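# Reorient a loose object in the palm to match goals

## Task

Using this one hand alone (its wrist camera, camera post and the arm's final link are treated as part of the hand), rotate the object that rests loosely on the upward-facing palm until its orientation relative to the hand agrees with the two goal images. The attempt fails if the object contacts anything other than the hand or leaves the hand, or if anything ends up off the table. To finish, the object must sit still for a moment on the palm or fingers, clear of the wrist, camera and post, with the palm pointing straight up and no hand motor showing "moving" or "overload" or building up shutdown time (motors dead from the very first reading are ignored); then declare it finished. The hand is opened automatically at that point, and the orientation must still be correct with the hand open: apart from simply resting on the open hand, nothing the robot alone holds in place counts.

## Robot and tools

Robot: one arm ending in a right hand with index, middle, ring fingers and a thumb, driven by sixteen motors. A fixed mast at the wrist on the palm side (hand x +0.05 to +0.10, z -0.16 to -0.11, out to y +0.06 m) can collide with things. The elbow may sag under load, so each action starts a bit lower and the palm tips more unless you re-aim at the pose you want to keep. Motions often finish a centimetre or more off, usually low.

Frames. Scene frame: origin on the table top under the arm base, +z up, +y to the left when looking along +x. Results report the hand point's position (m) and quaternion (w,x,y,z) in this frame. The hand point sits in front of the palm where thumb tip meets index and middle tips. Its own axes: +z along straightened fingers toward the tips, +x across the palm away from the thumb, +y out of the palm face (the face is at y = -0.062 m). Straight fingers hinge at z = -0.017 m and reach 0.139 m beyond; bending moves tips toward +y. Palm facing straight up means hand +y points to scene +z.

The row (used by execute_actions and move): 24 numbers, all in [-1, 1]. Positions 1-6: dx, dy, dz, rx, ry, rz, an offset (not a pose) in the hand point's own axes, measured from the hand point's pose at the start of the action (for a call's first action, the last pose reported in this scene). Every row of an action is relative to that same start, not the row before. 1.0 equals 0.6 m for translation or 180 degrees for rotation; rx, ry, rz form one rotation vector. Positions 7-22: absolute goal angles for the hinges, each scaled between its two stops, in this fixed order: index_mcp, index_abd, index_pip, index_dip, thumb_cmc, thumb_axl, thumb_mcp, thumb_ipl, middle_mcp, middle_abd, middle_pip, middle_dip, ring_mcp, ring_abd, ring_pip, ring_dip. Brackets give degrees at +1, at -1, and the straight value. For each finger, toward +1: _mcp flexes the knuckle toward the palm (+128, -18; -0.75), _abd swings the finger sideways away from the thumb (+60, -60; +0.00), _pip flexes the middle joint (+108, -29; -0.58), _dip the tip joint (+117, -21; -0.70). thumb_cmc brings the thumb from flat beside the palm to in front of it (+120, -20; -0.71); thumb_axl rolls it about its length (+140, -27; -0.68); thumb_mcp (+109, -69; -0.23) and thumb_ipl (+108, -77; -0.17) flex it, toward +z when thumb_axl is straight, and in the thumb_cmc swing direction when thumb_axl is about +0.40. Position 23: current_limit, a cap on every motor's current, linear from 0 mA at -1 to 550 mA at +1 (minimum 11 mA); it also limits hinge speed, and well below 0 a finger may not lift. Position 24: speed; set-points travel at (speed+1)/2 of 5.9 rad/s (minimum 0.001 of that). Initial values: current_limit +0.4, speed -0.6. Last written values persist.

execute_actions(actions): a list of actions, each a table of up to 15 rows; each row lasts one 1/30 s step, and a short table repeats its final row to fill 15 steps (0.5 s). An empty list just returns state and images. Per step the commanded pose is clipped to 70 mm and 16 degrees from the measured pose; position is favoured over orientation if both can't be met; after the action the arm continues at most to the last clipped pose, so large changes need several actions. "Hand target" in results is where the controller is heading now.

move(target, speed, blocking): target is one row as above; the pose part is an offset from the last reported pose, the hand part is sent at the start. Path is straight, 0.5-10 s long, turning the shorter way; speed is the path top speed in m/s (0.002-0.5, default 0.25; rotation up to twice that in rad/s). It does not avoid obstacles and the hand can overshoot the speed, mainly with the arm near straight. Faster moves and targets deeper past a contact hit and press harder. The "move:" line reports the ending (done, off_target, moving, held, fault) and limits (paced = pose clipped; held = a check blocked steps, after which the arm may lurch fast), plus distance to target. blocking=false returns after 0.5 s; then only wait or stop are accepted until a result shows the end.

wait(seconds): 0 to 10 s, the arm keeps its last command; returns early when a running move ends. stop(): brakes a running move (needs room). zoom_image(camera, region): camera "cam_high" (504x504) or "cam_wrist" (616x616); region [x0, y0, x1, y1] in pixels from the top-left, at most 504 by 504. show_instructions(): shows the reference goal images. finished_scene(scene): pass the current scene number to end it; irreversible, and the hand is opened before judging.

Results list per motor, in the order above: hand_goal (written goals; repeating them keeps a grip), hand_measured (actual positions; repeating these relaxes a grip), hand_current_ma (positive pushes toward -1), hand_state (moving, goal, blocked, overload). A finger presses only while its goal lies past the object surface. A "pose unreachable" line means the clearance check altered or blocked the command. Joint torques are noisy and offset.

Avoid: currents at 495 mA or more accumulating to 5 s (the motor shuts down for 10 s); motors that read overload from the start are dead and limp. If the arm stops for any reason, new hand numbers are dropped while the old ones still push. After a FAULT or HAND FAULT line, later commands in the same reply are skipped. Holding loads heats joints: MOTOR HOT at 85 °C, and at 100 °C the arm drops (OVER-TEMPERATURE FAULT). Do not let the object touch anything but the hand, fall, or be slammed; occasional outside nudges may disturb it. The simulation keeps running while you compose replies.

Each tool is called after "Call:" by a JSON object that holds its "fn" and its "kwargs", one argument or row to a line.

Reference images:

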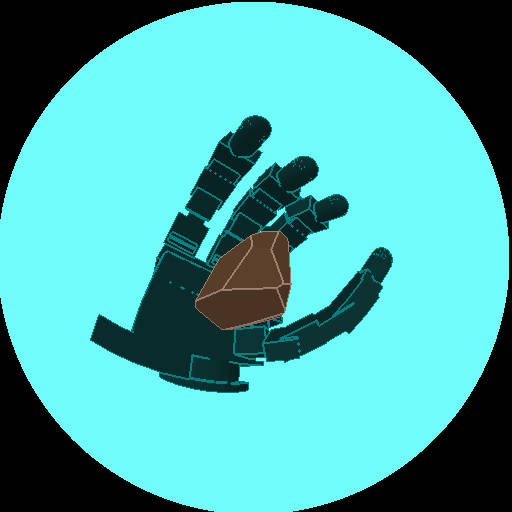

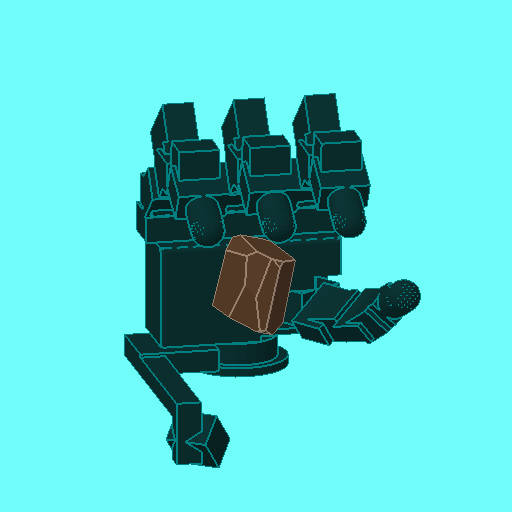

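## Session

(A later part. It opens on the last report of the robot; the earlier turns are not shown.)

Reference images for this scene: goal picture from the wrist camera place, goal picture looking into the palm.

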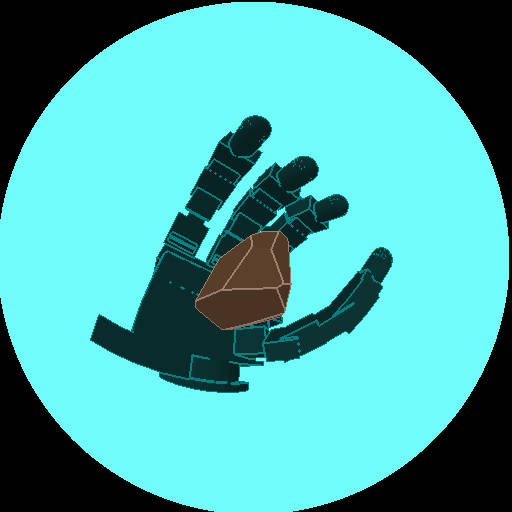

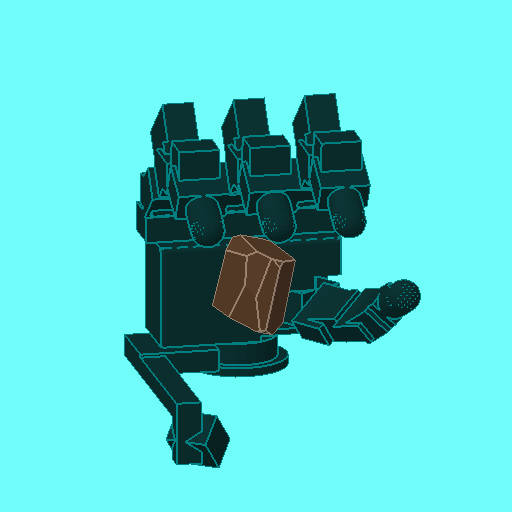

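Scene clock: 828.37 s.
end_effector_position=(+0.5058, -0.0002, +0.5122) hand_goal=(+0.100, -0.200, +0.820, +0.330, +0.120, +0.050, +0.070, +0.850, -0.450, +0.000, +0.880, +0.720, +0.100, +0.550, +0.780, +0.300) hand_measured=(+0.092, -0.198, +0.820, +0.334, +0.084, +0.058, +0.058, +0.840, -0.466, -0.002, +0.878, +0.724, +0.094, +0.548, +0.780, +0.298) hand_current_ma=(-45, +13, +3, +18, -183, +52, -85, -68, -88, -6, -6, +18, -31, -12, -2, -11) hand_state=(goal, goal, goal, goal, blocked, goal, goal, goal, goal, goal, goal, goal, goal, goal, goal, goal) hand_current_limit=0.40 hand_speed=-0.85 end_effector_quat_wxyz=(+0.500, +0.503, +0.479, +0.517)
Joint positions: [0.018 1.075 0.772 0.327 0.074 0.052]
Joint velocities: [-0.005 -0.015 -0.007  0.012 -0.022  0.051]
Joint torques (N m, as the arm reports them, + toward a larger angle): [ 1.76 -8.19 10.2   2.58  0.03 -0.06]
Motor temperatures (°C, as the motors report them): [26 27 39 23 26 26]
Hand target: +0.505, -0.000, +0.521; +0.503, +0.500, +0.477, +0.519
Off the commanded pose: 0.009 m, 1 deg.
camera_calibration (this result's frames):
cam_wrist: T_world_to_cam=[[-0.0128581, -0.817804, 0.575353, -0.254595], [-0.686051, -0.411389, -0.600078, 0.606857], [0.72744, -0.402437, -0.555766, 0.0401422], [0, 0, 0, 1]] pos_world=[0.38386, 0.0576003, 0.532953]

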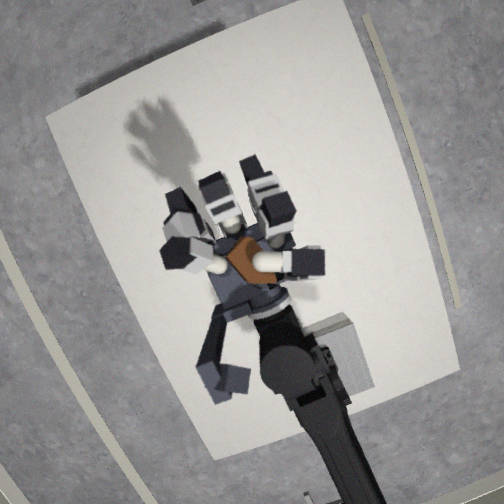

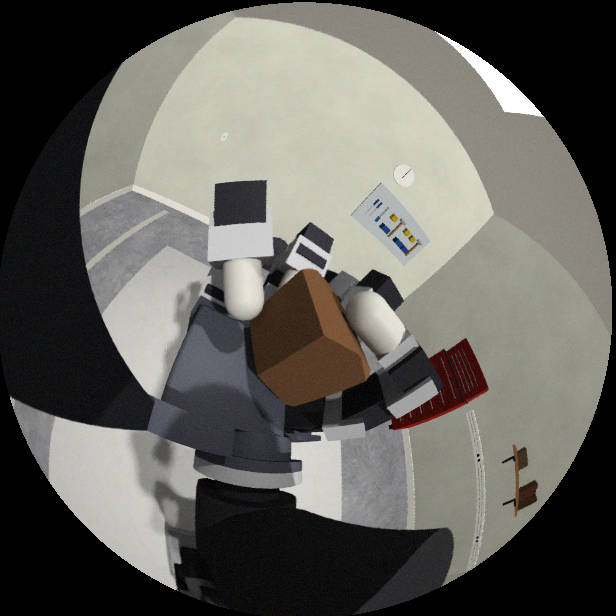

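Call:
{"fn": "execute_actions", "kwargs": {
  "actions": [
    [[0,0.015,0,-0.003,0,0,0.1,-0.2,0.82,0.33,0.2,0.03,0.02,0.85,-0.45,0,0.88,0.72,0.1,0.55,0.78,0.3,0.4,-0.85]],
    [[0,0.015,0,-0.003,0,0,0.1,-0.2,0.82,0.33,0.28,0.0,-0.03,0.85,-0.35,-0.15,0.88,0.66,0.1,0.2,0.78,0.3,0.4,-0.8]],
    [[0,0.015,0,-0.003,0,0,0.1,-0.2,0.82,0.33,0.28,0.0,-0.03,0.85,-0.2,-0.2,0.86,0.55,0.1,0.0,0.78,0.3,0.4,-0.85]]
  ]
}}

Call:
{"fn": "zoom_image", "kwargs": {
  "camera": "cam_high",
  "region": [170,170,350,350]
}}

Call:
{"fn": "zoom_image", "kwargs": {
  "camera": "cam_wrist",
  "region": [190,230,450,480]
}}

Scene clock: 836.27 s.
end_effector_position=(+0.5058, -0.0002, +0.5122) hand_goal=(+0.100, -0.200, +0.820, +0.330, +0.280, +0.000, -0.030, +0.850, -0.200, -0.200, +0.860, +0.550, +0.100, +0.000, +0.780, +0.300) hand_measured=(+0.092, -0.198, +0.820, +0.334, +0.272, +0.002, -0.032, +0.848, -0.220, -0.198, +0.866, +0.554, +0.094, +0.094, +0.780, +0.298) hand_current_ma=(-45, +13, +3, +18, -41, +17, -17, -13, -67, +13, +32, +18, -31, +34, +0, -8) hand_state=(goal, goal, goal, goal, goal, goal, goal, goal, moving, goal, goal, goal, goal, moving, goal, goal) hand_current_limit=0.40 hand_speed=-0.85 end_effector_quat_wxyz=(+0.500, +0.503, +0.479, +0.517)
Joint positions: [0.018 1.075 0.772 0.327 0.074 0.052]
Joint velocities: [-0.015 -0.005 -0.007 -0.017  0.007 -0.081]
Joint torques (N m, as the arm reports them, + toward a larger angle): [ 1.85 -8.21 10.24  2.55  0.02 -0.05]
Motor temperatures (°C, as the motors report them): [26 27 39 23 26 26]
Hand target: +0.505, -0.000, +0.521; +0.503, +0.500, +0.477, +0.519
Off the commanded pose: 0.009 m, 1 deg.
camera_calibration (this result's frames):
cam_wrist: T_world_to_cam=[[-0.0128581, -0.817804, 0.575353, -0.254595], [-0.686051, -0.411389, -0.600078, 0.606857], [0.72744, -0.402437, -0.555766, 0.0401422], [0, 0, 0, 1]] pos_world=[0.38386, 0.0576003, 0.532953]

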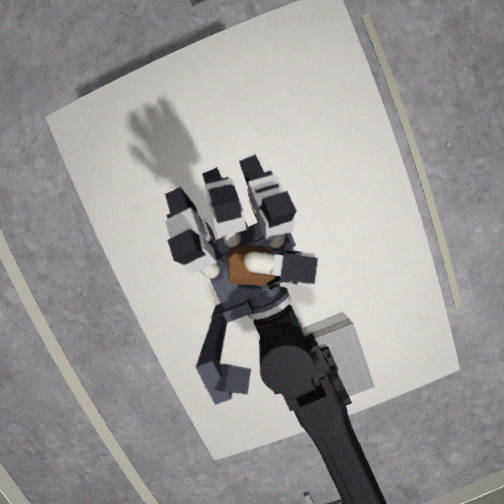

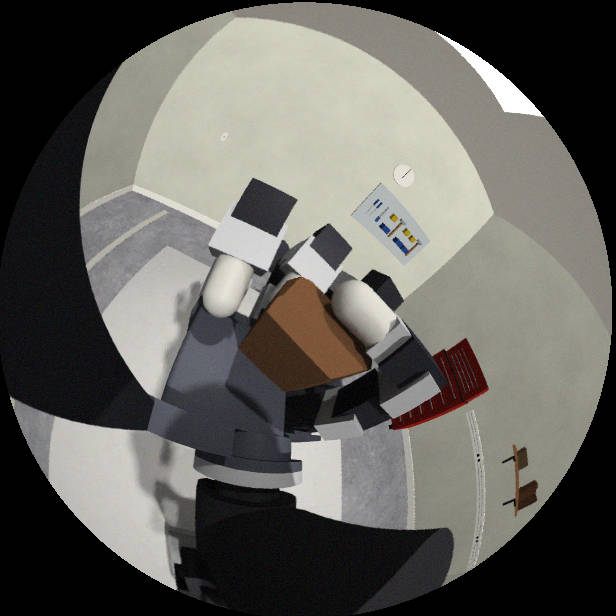

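Region (170, 170, 350, 350) of cam_high's 504x504 image, scaled by 2.800, with more detail than that image has.

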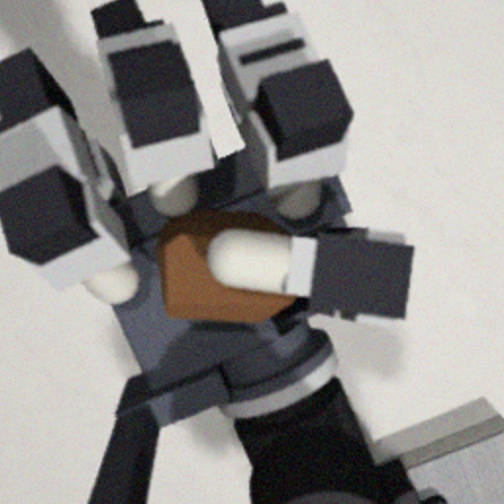

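Region (190, 230, 450, 480) of cam_wrist's 616x616 image, scaled by 1.938, with more detail than that image has; it fills the top 485 rows of this view, and the rest is white.

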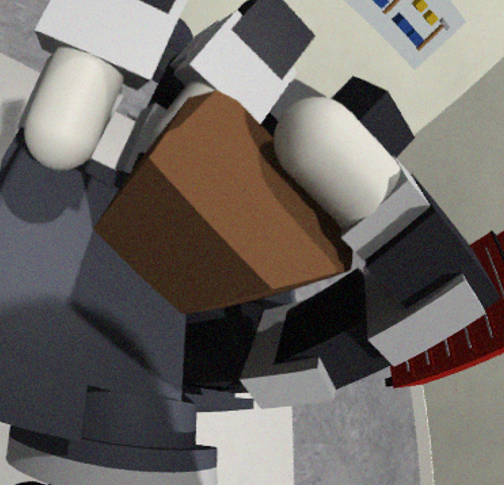

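Call:
{"fn": "execute_actions", "kwargs": {
  "actions": [
    [[0,0.015,0,-0.003,0,0,0.0,0.1,0.82,0.38,0.28,0.0,-0.01,0.85,-0.1,-0.3,0.84,0.46,0.1,-0.15,0.78,0.3,0.4,-0.85]],
    [[0,0.015,0,-0.003,0,0,-0.1,0.1,0.84,0.45,0.28,0.0,-0.01,0.85,0.02,-0.35,0.8,0.38,0.1,-0.2,0.78,0.3,0.4,-0.85]]
  ]
}}

Call:
{"fn": "zoom_image", "kwargs": {
  "camera": "cam_high",
  "region": [170,170,350,350]
}}

Call:
{"fn": "zoom_image", "kwargs": {
  "camera": "cam_wrist",
  "region": [190,230,450,480]
}}

Scene clock: 848.03 s.
end_effector_position=(+0.5058, -0.0002, +0.5122) hand_goal=(-0.100, +0.100, +0.840, +0.450, +0.280, +0.000, -0.010, +0.850, +0.020, -0.350, +0.800, +0.380, +0.100, -0.200, +0.780, +0.300) hand_measured=(-0.102, +0.098, +0.840, +0.448, +0.270, +0.002, -0.028, +0.846, -0.008, -0.352, +0.802, +0.384, +0.094, -0.196, +0.780, +0.298) hand_current_ma=(-12, -14, -1, -12, -49, +17, -121, -22, -145, -15, +10, +23, -31, +14, +0, -8) hand_state=(goal, goal, goal, goal, goal, goal, goal, goal, blocked, goal, goal, goal, goal, goal, goal, goal) hand_current_limit=0.40 hand_speed=-0.85 end_effector_quat_wxyz=(+0.500, +0.503, +0.479, +0.517)
Joint positions: [0.018 1.075 0.772 0.327 0.074 0.052]
Joint velocities: [-0.024 -0.015  0.007 -0.002 -0.007  0.066]
Joint torques (N m, as the arm reports them, + toward a larger angle): [ 1.82 -8.11 10.21  2.57  0.01 -0.05]
Motor temperatures (°C, as the motors report them): [26 27 39 23 26 26]
Hand target: +0.505, -0.000, +0.521; +0.503, +0.500, +0.477, +0.519
Off the commanded pose: 0.009 m, 1 deg.
camera_calibration (this result's frames):
cam_wrist: T_world_to_cam=[[-0.0128581, -0.817804, 0.575353, -0.254595], [-0.686051, -0.411389, -0.600078, 0.606857], [0.72744, -0.402437, -0.555766, 0.0401422], [0, 0, 0, 1]] pos_world=[0.38386, 0.0576003, 0.532953]

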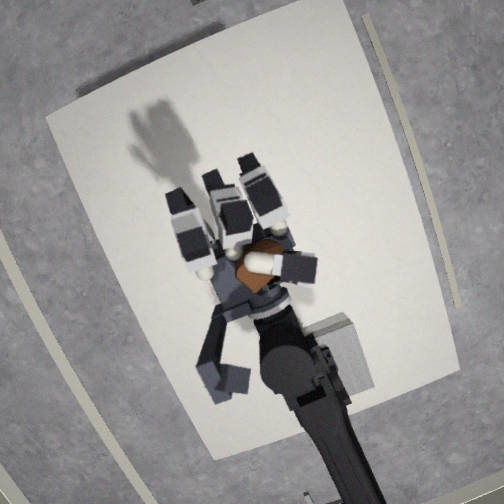

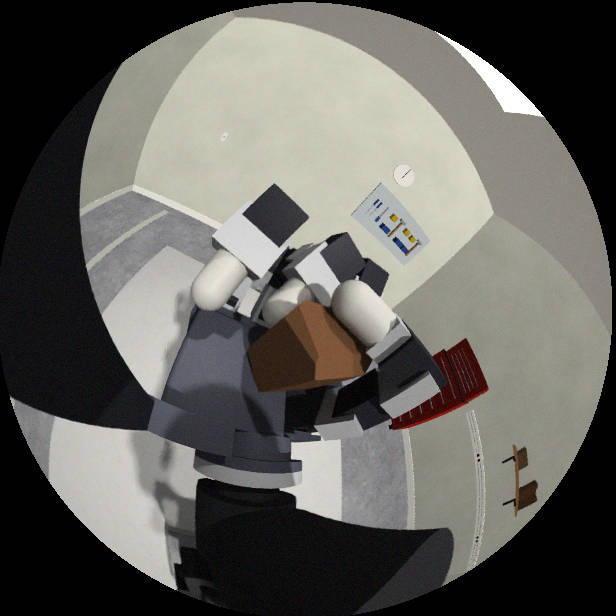

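Region (170, 170, 350, 350) of cam_high's 504x504 image, scaled by 2.800, with more detail than that image has.

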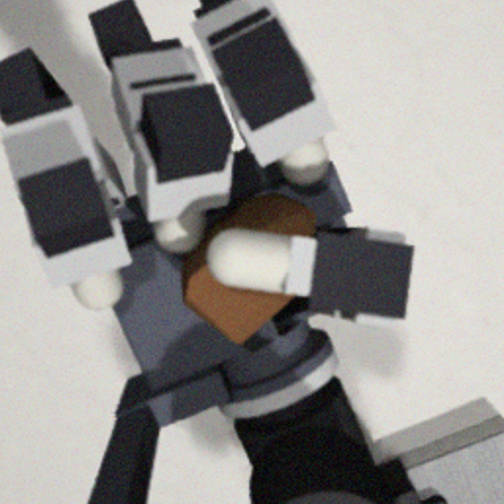

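Region (190, 230, 450, 480) of cam_wrist's 616x616 image, scaled by 1.938, with more detail than that image has; it fills the top 485 rows of this view, and the rest is white.

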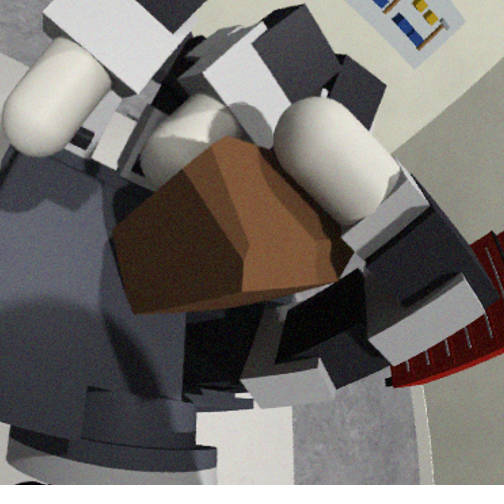

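Call:
{"fn": "execute_actions", "kwargs": {
  "actions": [
    [[0,0.015,0,-0.003,0,0,-0.1,0.1,0.84,0.45,0.28,0.0,-0.01,0.85,-0.3,-0.2,0.86,0.62,0.22,0.0,0.75,0.24,0.4,-0.7]],
    [[0,0.015,0,-0.003,0,0,-0.1,0.1,0.84,0.45,0.38,-0.02,-0.07,0.85,-0.45,0,0.88,0.7,0.22,0.3,0.75,0.24,0.4,-0.85]],
    [[0,0.015,0,-0.003,0,0,-0.1,0.1,0.84,0.45,0.48,-0.04,-0.12,0.85,-0.45,0,0.88,0.7,0.22,0.4,0.75,0.24,0.4,-0.85]]
  ]
}}

Call:
{"fn": "zoom_image", "kwargs": {
  "camera": "cam_high",
  "region": [170,170,350,350]
}}

Call:
{"fn": "zoom_image", "kwargs": {
  "camera": "cam_wrist",
  "region": [190,230,450,480]
}}

Scene clock: 857.30 s.
end_effector_position=(+0.5058, -0.0002, +0.5122) hand_goal=(-0.100, +0.100, +0.840, +0.450, +0.480, -0.040, -0.120, +0.850, -0.450, +0.000, +0.880, +0.700, +0.220, +0.400, +0.750, +0.240) hand_measured=(-0.102, +0.098, +0.840, +0.448, +0.454, -0.040, -0.126, +0.846, -0.454, -0.002, +0.880, +0.698, +0.214, +0.386, +0.758, +0.244) hand_current_ma=(-12, -14, -1, -12, -134, -3, -33, -22, -26, -14, -5, -12, -30, -16, +41, +20) hand_state=(goal, goal, goal, goal, blocked, goal, goal, goal, goal, goal, goal, goal, goal, moving, goal, goal) hand_current_limit=0.40 hand_speed=-0.85 end_effector_quat_wxyz=(+0.500, +0.503, +0.479, +0.517)
Joint positions: [0.018 1.075 0.772 0.327 0.074 0.052]
Joint velocities: [ 0.015  0.005  0.002 -0.017 -0.022 -0.037]
Joint torques (N m, as the arm reports them, + toward a larger angle): [ 1.93 -8.08 10.23  2.6   0.03 -0.05]
Motor temperatures (°C, as the motors report them): [26 27 39 23 26 26]
Hand target: +0.505, -0.000, +0.521; +0.503, +0.500, +0.477, +0.519
Off the commanded pose: 0.009 m, 1 deg.
camera_calibration (this result's frames):
cam_wrist: T_world_to_cam=[[-0.0128581, -0.817804, 0.575353, -0.254595], [-0.686051, -0.411389, -0.600078, 0.606857], [0.72744, -0.402437, -0.555766, 0.0401422], [0, 0, 0, 1]] pos_world=[0.38386, 0.0576003, 0.532953]

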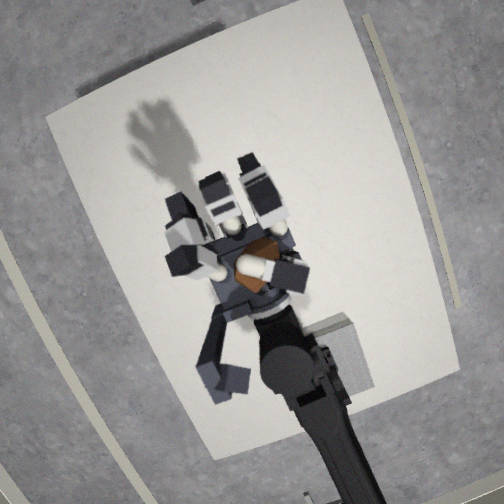

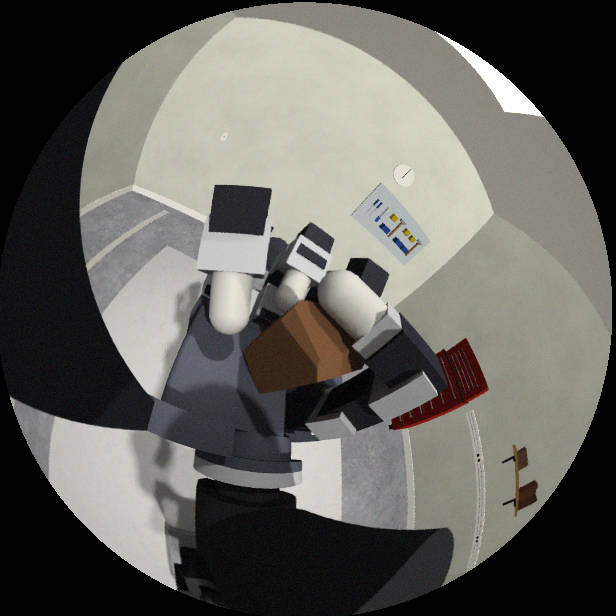

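Region (170, 170, 350, 350) of cam_high's 504x504 image, scaled by 2.800, with more detail than that image has.

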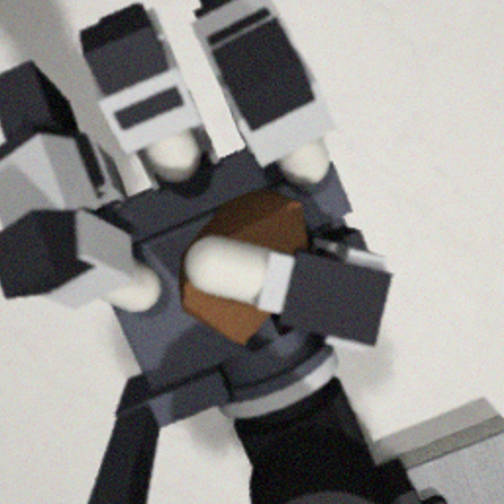

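Region (190, 230, 450, 480) of cam_wrist's 616x616 image, scaled by 1.938, with more detail than that image has; it fills the top 485 rows of this view, and the rest is white.

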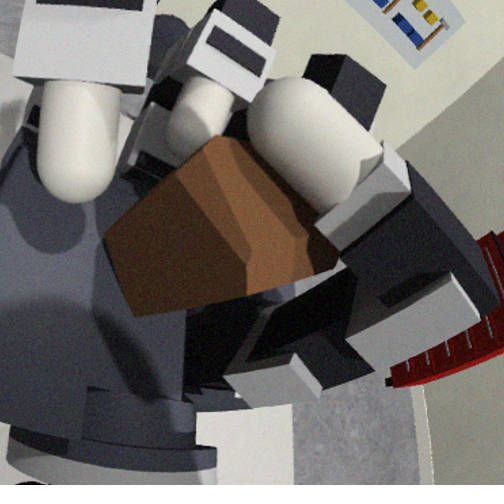

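Call:
{"fn": "execute_actions", "kwargs": {
  "actions": [
    [[0,0.015,0,-0.003,0,0,-0.1,0.35,0.82,0.42,0.48,-0.04,-0.12,0.85,-0.45,0,0.88,0.7,0.22,0.4,0.75,0.24,0.4,-0.6]],
    [[0,0.015,0,-0.003,0,0,0.12,0.35,0.8,0.3,0.48,-0.04,-0.12,0.85,-0.45,0,0.88,0.7,0.22,0.55,0.75,0.24,0.4,-0.6]],
    [[0,0.015,0,-0.003,0,0,0.12,0.0,0.8,0.3,0.48,-0.04,-0.12,0.85,-0.45,0,0.88,0.7,0.22,0.7,0.75,0.24,0.4,-0.75]]
  ]
}}

Call:
{"fn": "zoom_image", "kwargs": {
  "camera": "cam_high",
  "region": [170,170,350,350]
}}

Call:
{"fn": "zoom_image", "kwargs": {
  "camera": "cam_wrist",
  "region": [190,230,450,480]
}}

Scene clock: 865.63 s.
end_effector_position=(+0.5058, -0.0002, +0.5122) hand_goal=(+0.120, +0.000, +0.800, +0.300, +0.480, -0.040, -0.120, +0.850, -0.450, +0.000, +0.880, +0.700, +0.220, +0.700, +0.750, +0.240) hand_measured=(+0.112, +0.054, +0.808, +0.304, +0.462, -0.040, -0.126, +0.844, -0.454, -0.002, +0.880, +0.698, +0.214, +0.698, +0.756, +0.244) hand_current_ma=(-44, +39, +36, +19, -97, +1, -42, -35, -26, -14, -5, -12, -30, -10, +37, +19) hand_state=(goal, moving, goal, goal, goal, goal, goal, goal, goal, goal, goal, goal, goal, goal, goal, goal) hand_current_limit=0.40 hand_speed=-0.75 end_effector_quat_wxyz=(+0.500, +0.503, +0.479, +0.517)
Joint positions: [0.018 1.075 0.772 0.327 0.074 0.052]
Joint velocities: [-0.015  0.005 -0.007  0.007  0.051  0.081]
Joint torques (N m, as the arm reports them, + toward a larger angle): [ 1.85 -8.25 10.25  2.62  0.03 -0.04]
Motor temperatures (°C, as the motors report them): [26 27 39 23 26 26]
Hand target: +0.505, -0.000, +0.521; +0.503, +0.500, +0.477, +0.519
Off the commanded pose: 0.009 m, 1 deg.
camera_calibration (this result's frames):
cam_wrist: T_world_to_cam=[[-0.0128581, -0.817804, 0.575353, -0.254595], [-0.686051, -0.411389, -0.600078, 0.606857], [0.72744, -0.402437, -0.555766, 0.0401422], [0, 0, 0, 1]] pos_world=[0.38386, 0.0576003, 0.532953]

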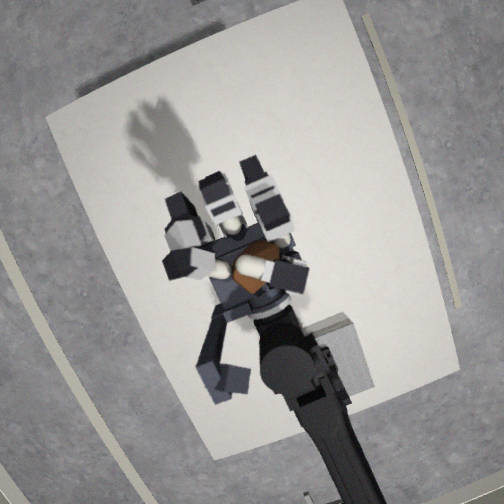

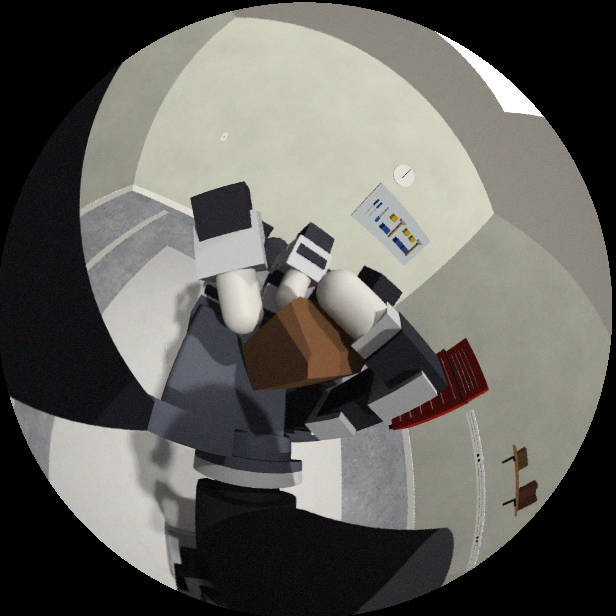

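Region (170, 170, 350, 350) of cam_high's 504x504 image, scaled by 2.800, with more detail than that image has.

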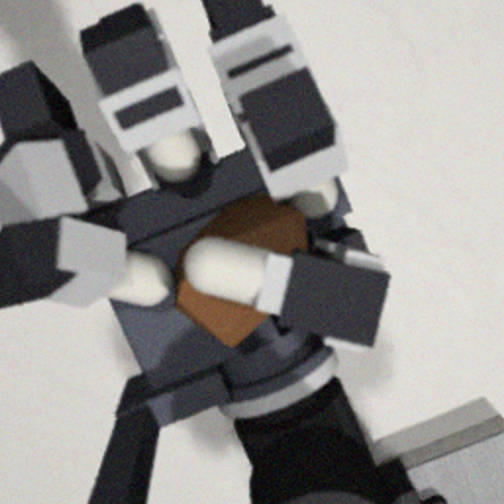

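Region (190, 230, 450, 480) of cam_wrist's 616x616 image, scaled by 1.938, with more detail than that image has; it fills the top 485 rows of this view, and the rest is white.

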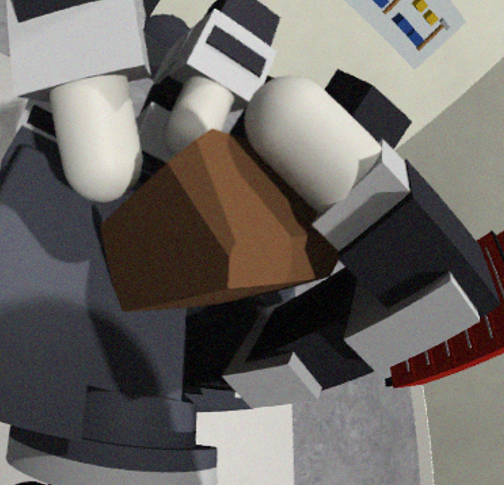

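Call:
{"fn": "execute_actions", "kwargs": {
  "actions": [
    [[0,0.015,0,-0.003,0,0,-0.3,0.3,0.85,0.55,0.42,-0.02,-0.25,0.85,-0.45,0,0.88,0.7,0.22,0.8,0.75,0.24,0.4,-0.6]],
    [[0,0.015,0,-0.003,0,0,-0.5,0.2,0.6,0.5,0.1,0.06,-0.12,0.85,-0.6,0,0.8,0.7,0.22,0.8,0.75,0.24,0.4,-0.6]],
    [[0,0.015,0,-0.003,0,0,-0.5,0.2,0.4,0.3,0.1,0.06,0.06,0.85,-0.6,0,0.8,0.7,0.22,0.8,0.75,0.24,0.4,-0.8]]
  ]
}}

Call:
{"fn": "zoom_image", "kwargs": {
  "camera": "cam_high",
  "region": [170,170,350,350]
}}

Call:
{"fn": "zoom_image", "kwargs": {
  "camera": "cam_wrist",
  "region": [190,230,450,480]
}}

Scene clock: 877.90 s.
end_effector_position=(+0.5058, -0.0002, +0.5122) hand_goal=(-0.500, +0.200, +0.400, +0.300, +0.100, +0.060, +0.060, +0.850, -0.600, +0.000, +0.800, +0.700, +0.220, +0.800, +0.750, +0.240) hand_measured=(-0.506, +0.204, +0.406, +0.308, +0.098, +0.056, +0.040, +0.850, -0.606, -0.002, +0.804, +0.698, +0.214, +0.798, +0.756, +0.244) hand_current_ma=(-37, +15, +9, +15, -7, -22, -30, -3, -31, -14, +24, -11, -29, -10, +35, +19) hand_state=(goal, goal, moving, moving, goal, goal, moving, goal, goal, goal, goal, goal, goal, goal, goal, goal) hand_current_limit=0.40 hand_speed=-0.80 end_effector_quat_wxyz=(+0.500, +0.503, +0.479, +0.517)
Joint positions: [0.018 1.075 0.772 0.327 0.074 0.052]
Joint velocities: [0.005 0.005 0.007 0.002 0.037 0.081]
Joint torques (N m, as the arm reports them, + toward a larger angle): [ 1.84 -8.73 10.19  2.64  0.01 -0.03]
Motor temperatures (°C, as the motors report them): [26 27 39 23 26 26]
Hand target: +0.505, -0.000, +0.521; +0.503, +0.500, +0.477, +0.519
Off the commanded pose: 0.009 m, 1 deg.
camera_calibration (this result's frames):
cam_wrist: T_world_to_cam=[[-0.0128581, -0.817804, 0.575353, -0.254595], [-0.686051, -0.411389, -0.600078, 0.606857], [0.72744, -0.402437, -0.555766, 0.0401422], [0, 0, 0, 1]] pos_world=[0.38386, 0.0576003, 0.532953]

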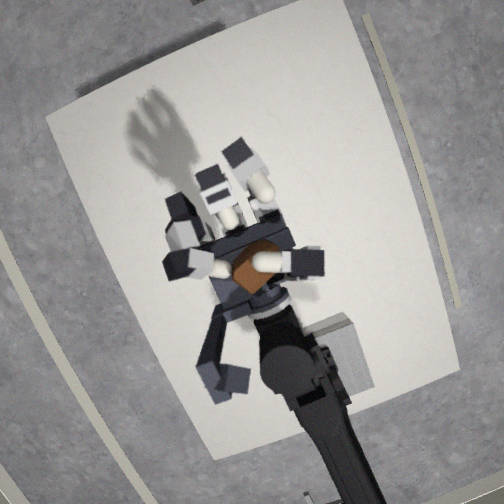

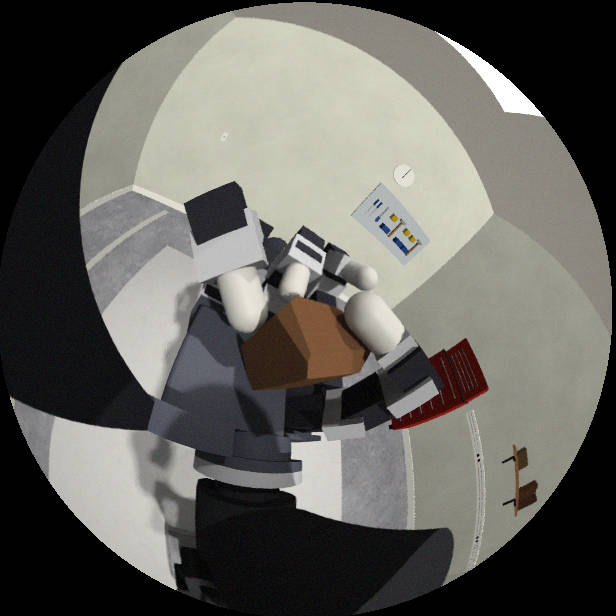

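Region (170, 170, 350, 350) of cam_high's 504x504 image, scaled by 2.800, with more detail than that image has.

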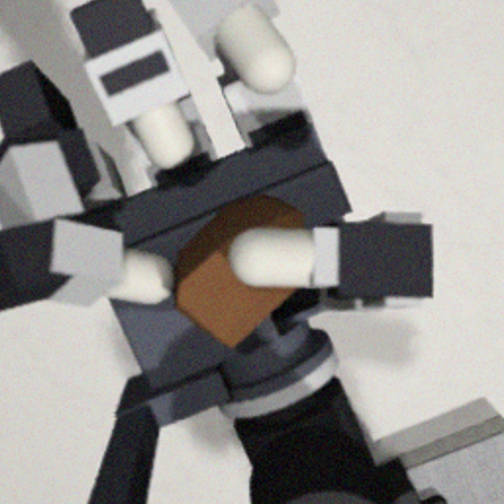

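Region (190, 230, 450, 480) of cam_wrist's 616x616 image, scaled by 1.938, with more detail than that image has; it fills the top 485 rows of this view, and the rest is white.

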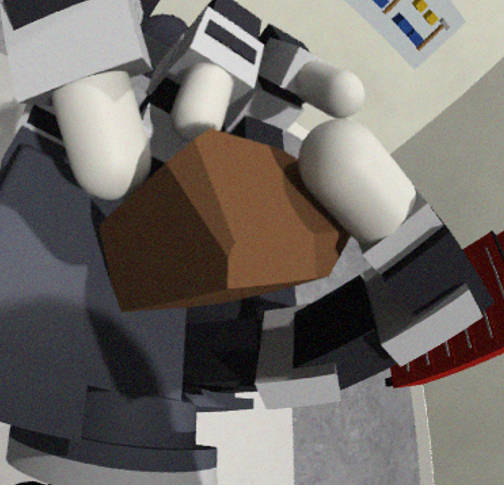

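Call:
{"fn": "execute_actions", "kwargs": {
  "actions": [
    [[0,0.015,0,-0.003,0,0,-0.5,0.2,0.4,0.3,0.08,0.05,0.11,0.85,-0.6,0,0.8,0.7,0.22,0.95,0.75,0.24,0.4,-0.8]],
    [[0,0.015,0,-0.003,0,0,-0.5,0.2,0.4,0.3,0.1,-0.08,0.11,0.85,-0.6,0,0.8,0.7,0.22,0.95,0.75,0.24,0.4,-0.85]],
    [[0,0.015,0,-0.003,0,0,-0.5,0.2,0.4,0.3,0.16,-0.2,0.1,0.85,-0.6,0,0.8,0.7,0.22,0.95,0.75,0.24,0.4,-0.85]]
  ]
}}

Call:
{"fn": "zoom_image", "kwargs": {
  "camera": "cam_high",
  "region": [170,170,350,350]
}}

Call:
{"fn": "zoom_image", "kwargs": {
  "camera": "cam_wrist",
  "region": [190,230,450,480]
}}

Scene clock: 884.77 s.
end_effector_position=(+0.5058, -0.0002, +0.5122) hand_goal=(-0.500, +0.200, +0.400, +0.300, +0.160, -0.200, +0.100, +0.850, -0.600, +0.000, +0.800, +0.700, +0.220, +0.950, +0.750, +0.240) hand_measured=(-0.506, +0.204, +0.402, +0.304, +0.108, +0.000, +0.058, +0.824, -0.606, -0.002, +0.804, +0.698, +0.218, +0.948, +0.752, +0.244) hand_current_ma=(-37, +15, +14, +21, -263, +385, -272, -174, -32, -14, +24, -11, -14, -5, +12, +15) hand_state=(goal, goal, goal, goal, blocked, blocked, blocked, blocked, goal, goal, goal, goal, goal, goal, goal, goal) hand_current_limit=0.40 hand_speed=-0.85 end_effector_quat_wxyz=(+0.500, +0.503, +0.479, +0.517)
Joint positions: [0.018 1.075 0.772 0.327 0.074 0.052]
Joint velocities: [ 0.005 -0.005  0.007  0.007  0.007  0.022]
Joint torques (N m, as the arm reports them, + toward a larger angle): [ 1.86 -8.   10.29  2.64  0.02 -0.04]
Motor temperatures (°C, as the motors report them): [26 27 39 23 26 26]
Hand target: +0.505, -0.000, +0.521; +0.503, +0.500, +0.477, +0.519
Off the commanded pose: 0.009 m, 1 deg.
camera_calibration (this result's frames):
cam_wrist: T_world_to_cam=[[-0.0128581, -0.817804, 0.575353, -0.254595], [-0.686051, -0.411389, -0.600078, 0.606857], [0.72744, -0.402437, -0.555766, 0.0401422], [0, 0, 0, 1]] pos_world=[0.38386, 0.0576003, 0.532953]

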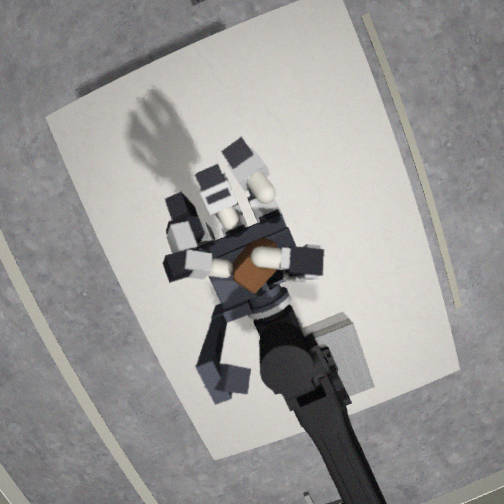

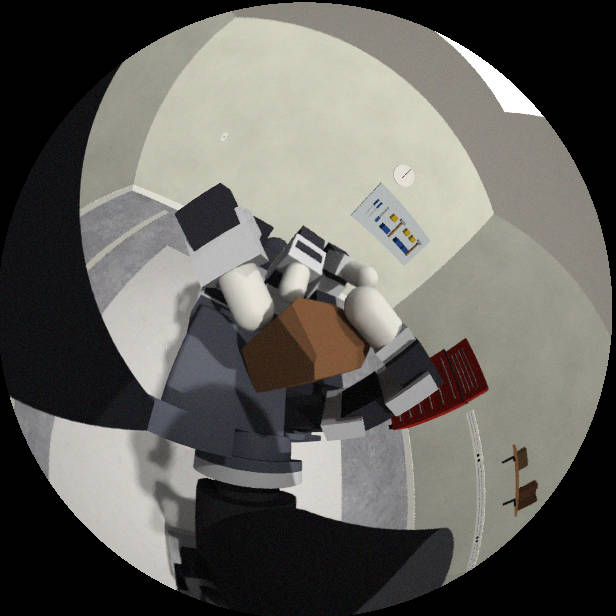

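Region (170, 170, 350, 350) of cam_high's 504x504 image, scaled by 2.800, with more detail than that image has.

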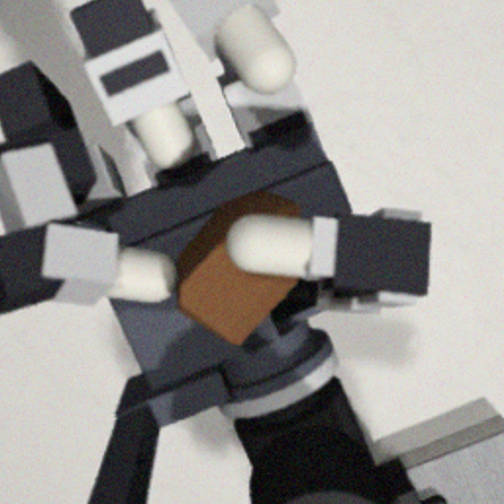

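Region (190, 230, 450, 480) of cam_wrist's 616x616 image, scaled by 1.938, with more detail than that image has; it fills the top 485 rows of this view, and the rest is white.

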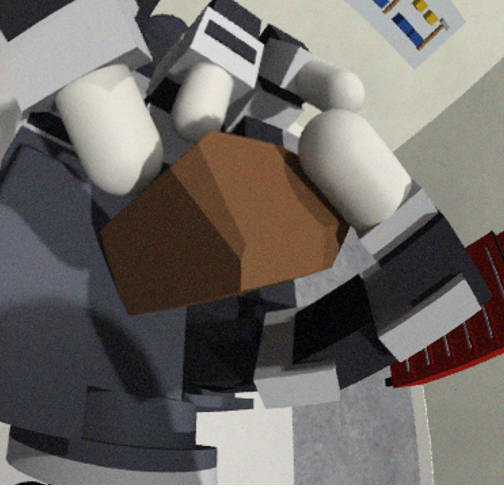

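Call:
{"fn": "execute_actions", "kwargs": {
  "actions": [
    [[0,0.015,0,-0.003,0,0,-0.5,0.2,0.4,0.3,0.1,-0.1,0.03,0.85,-0.6,0,0.8,0.7,0.22,0.95,0.75,0.24,0.4,-0.85]],
    [[0,0.015,0,-0.003,0,0,-0.5,0.2,0.4,0.3,0.1,-0.18,-0.03,0.85,-0.6,0,0.8,0.7,0.22,0.95,0.75,0.24,0.4,-0.9]]
  ]
}}

Call:
{"fn": "zoom_image", "kwargs": {
  "camera": "cam_high",
  "region": [170,170,350,350]
}}

Call:
{"fn": "zoom_image", "kwargs": {
  "camera": "cam_wrist",
  "region": [190,230,450,480]
}}

Scene clock: 892.00 s.
end_effector_position=(+0.5058, -0.0002, +0.5122) hand_goal=(-0.500, +0.200, +0.400, +0.300, +0.100, -0.180, -0.030, +0.850, -0.600, +0.000, +0.800, +0.700, +0.220, +0.950, +0.750, +0.240) hand_measured=(-0.506, +0.204, +0.402, +0.304, +0.098, -0.158, -0.040, +0.830, -0.606, -0.002, +0.804, +0.698, +0.218, +0.948, +0.752, +0.244) hand_current_ma=(-37, +15, +14, +21, -15, +132, -67, -142, -32, -14, +24, -11, -14, -5, +12, +15) hand_state=(goal, goal, goal, goal, goal, moving, moving, blocked, goal, goal, goal, goal, goal, goal, goal, goal) hand_current_limit=0.40 hand_speed=-0.90 end_effector_quat_wxyz=(+0.500, +0.503, +0.479, +0.517)
Joint positions: [0.018 1.075 0.772 0.327 0.074 0.052]
Joint velocities: [-0.005  0.005 -0.012 -0.007  0.007  0.007]
Joint torques (N m, as the arm reports them, + toward a larger angle): [ 1.82 -8.16 10.25  2.68  0.02 -0.06]
Motor temperatures (°C, as the motors report them): [26 27 39 23 26 26]
Hand target: +0.505, -0.000, +0.521; +0.503, +0.500, +0.477, +0.519
Off the commanded pose: 0.009 m, 1 deg.
camera_calibration (this result's frames):
cam_wrist: T_world_to_cam=[[-0.0128581, -0.817804, 0.575353, -0.254595], [-0.686051, -0.411389, -0.600078, 0.606857], [0.72744, -0.402437, -0.555766, 0.0401422], [0, 0, 0, 1]] pos_world=[0.38386, 0.0576003, 0.532953]

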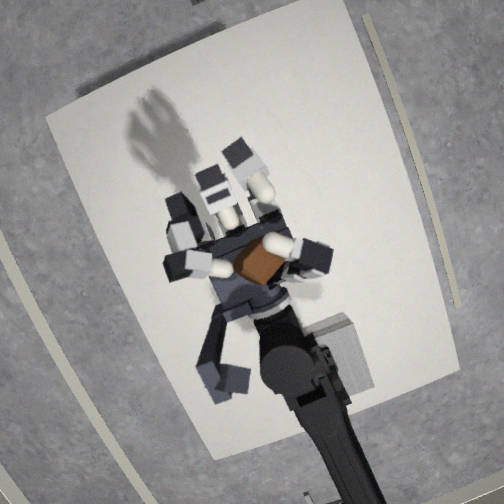

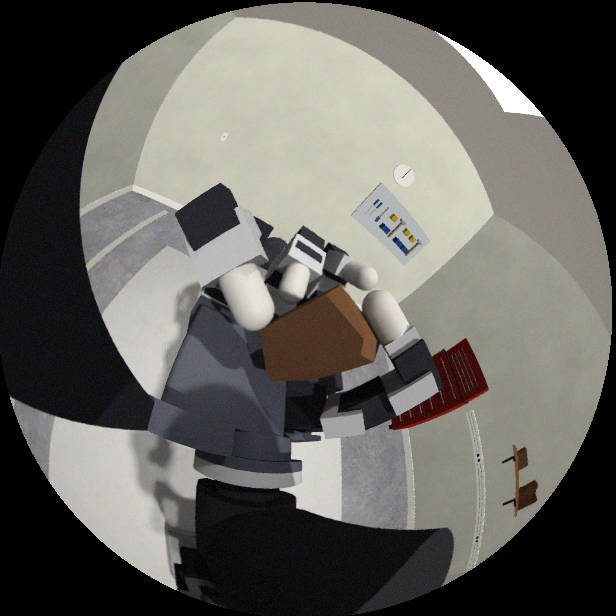

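Region (170, 170, 350, 350) of cam_high's 504x504 image, scaled by 2.800, with more detail than that image has.

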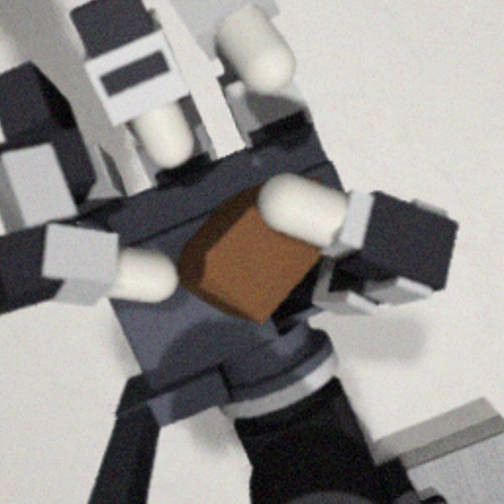

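Region (190, 230, 450, 480) of cam_wrist's 616x616 image, scaled by 1.938, with more detail than that image has; it fills the top 485 rows of this view, and the rest is white.

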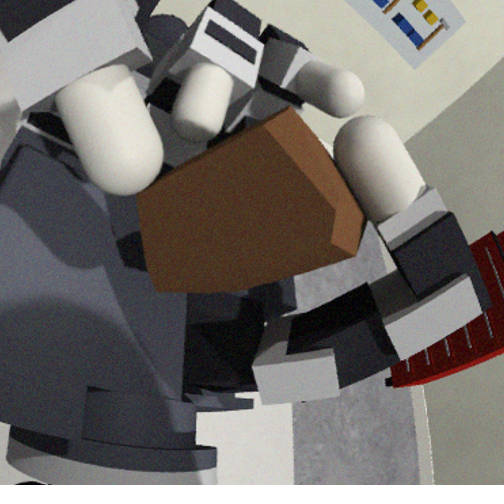

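Call:
{"fn": "execute_actions", "kwargs": {
  "actions": [
    [[0,0.015,0,-0.003,0,0,-0.4,0.1,0.6,0.6,0.1,-0.08,0.0,0.85,-0.6,0,0.8,0.7,0.22,0.8,0.75,0.24,0.4,-0.85]],
    [[0,0.015,0,-0.003,0,0,-0.3,0.1,0.85,0.58,0.1,0.02,0.05,0.85,-0.6,0,0.8,0.7,0.22,0.7,0.75,0.24,0.4,-0.85]]
  ]
}}

Call:
{"fn": "zoom_image", "kwargs": {
  "camera": "cam_high",
  "region": [170,170,350,350]
}}

Call:
{"fn": "zoom_image", "kwargs": {
  "camera": "cam_wrist",
  "region": [190,230,450,480]
}}

Scene clock: 897.93 s.
end_effector_position=(+0.5058, -0.0002, +0.5122) hand_goal=(-0.300, +0.100, +0.850, +0.580, +0.100, +0.020, +0.050, +0.850, -0.600, +0.000, +0.800, +0.700, +0.220, +0.700, +0.750, +0.240) hand_measured=(-0.318, +0.104, +0.740, +0.578, +0.094, +0.012, +0.038, +0.842, -0.606, -0.002, +0.804, +0.698, +0.218, +0.706, +0.752, +0.244) hand_current_ma=(-94, +14, -21, -12, -32, -44, -78, -57, -32, -14, +24, -11, -14, +26, +12, +15) hand_state=(goal, goal, moving, goal, goal, goal, goal, goal, goal, goal, goal, goal, goal, goal, goal, goal) hand_current_limit=0.40 hand_speed=-0.85 end_effector_quat_wxyz=(+0.500, +0.503, +0.479, +0.517)
Joint positions: [0.018 1.075 0.772 0.327 0.074 0.052]
Joint velocities: [-0.005  0.005  0.007  0.002 -0.095 -0.007]
Joint torques (N m, as the arm reports them, + toward a larger angle): [ 1.9  -8.08 10.07  2.68  0.01 -0.05]
Motor temperatures (°C, as the motors report them): [26 27 39 23 26 26]
Hand target: +0.505, -0.000, +0.521; +0.503, +0.500, +0.477, +0.519
Off the commanded pose: 0.009 m, 1 deg.
camera_calibration (this result's frames):
cam_wrist: T_world_to_cam=[[-0.0128581, -0.817804, 0.575353, -0.254595], [-0.686051, -0.411389, -0.600078, 0.606857], [0.72744, -0.402437, -0.555766, 0.0401422], [0, 0, 0, 1]] pos_world=[0.38386, 0.0576003, 0.532953]

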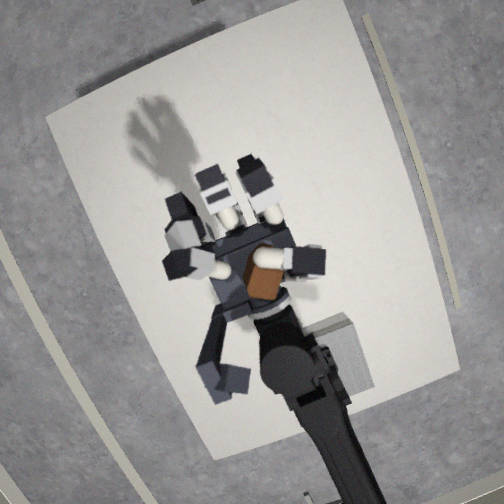

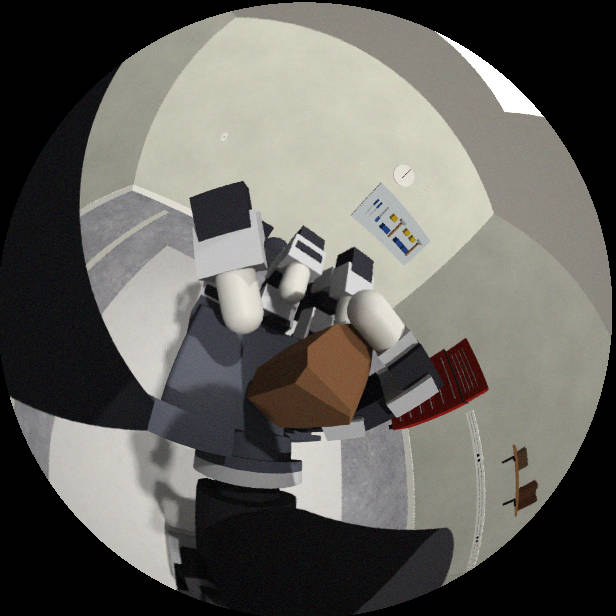

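Region (170, 170, 350, 350) of cam_high's 504x504 image, scaled by 2.800, with more detail than that image has.

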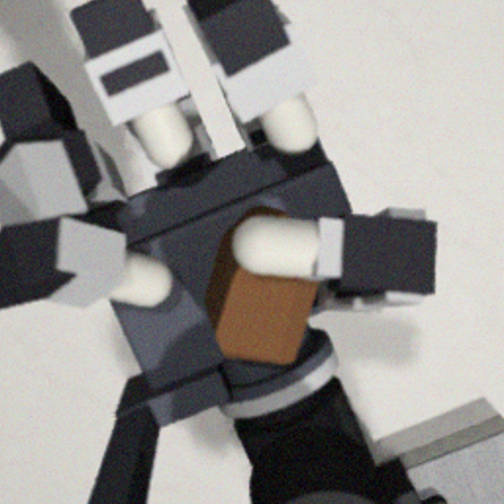

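Region (190, 230, 450, 480) of cam_wrist's 616x616 image, scaled by 1.938, with more detail than that image has; it fills the top 485 rows of this view, and the rest is white.

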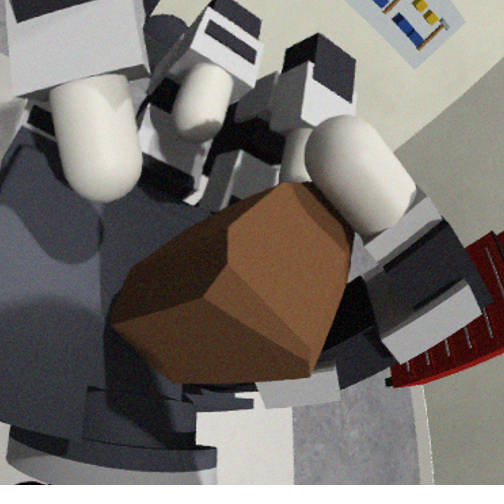

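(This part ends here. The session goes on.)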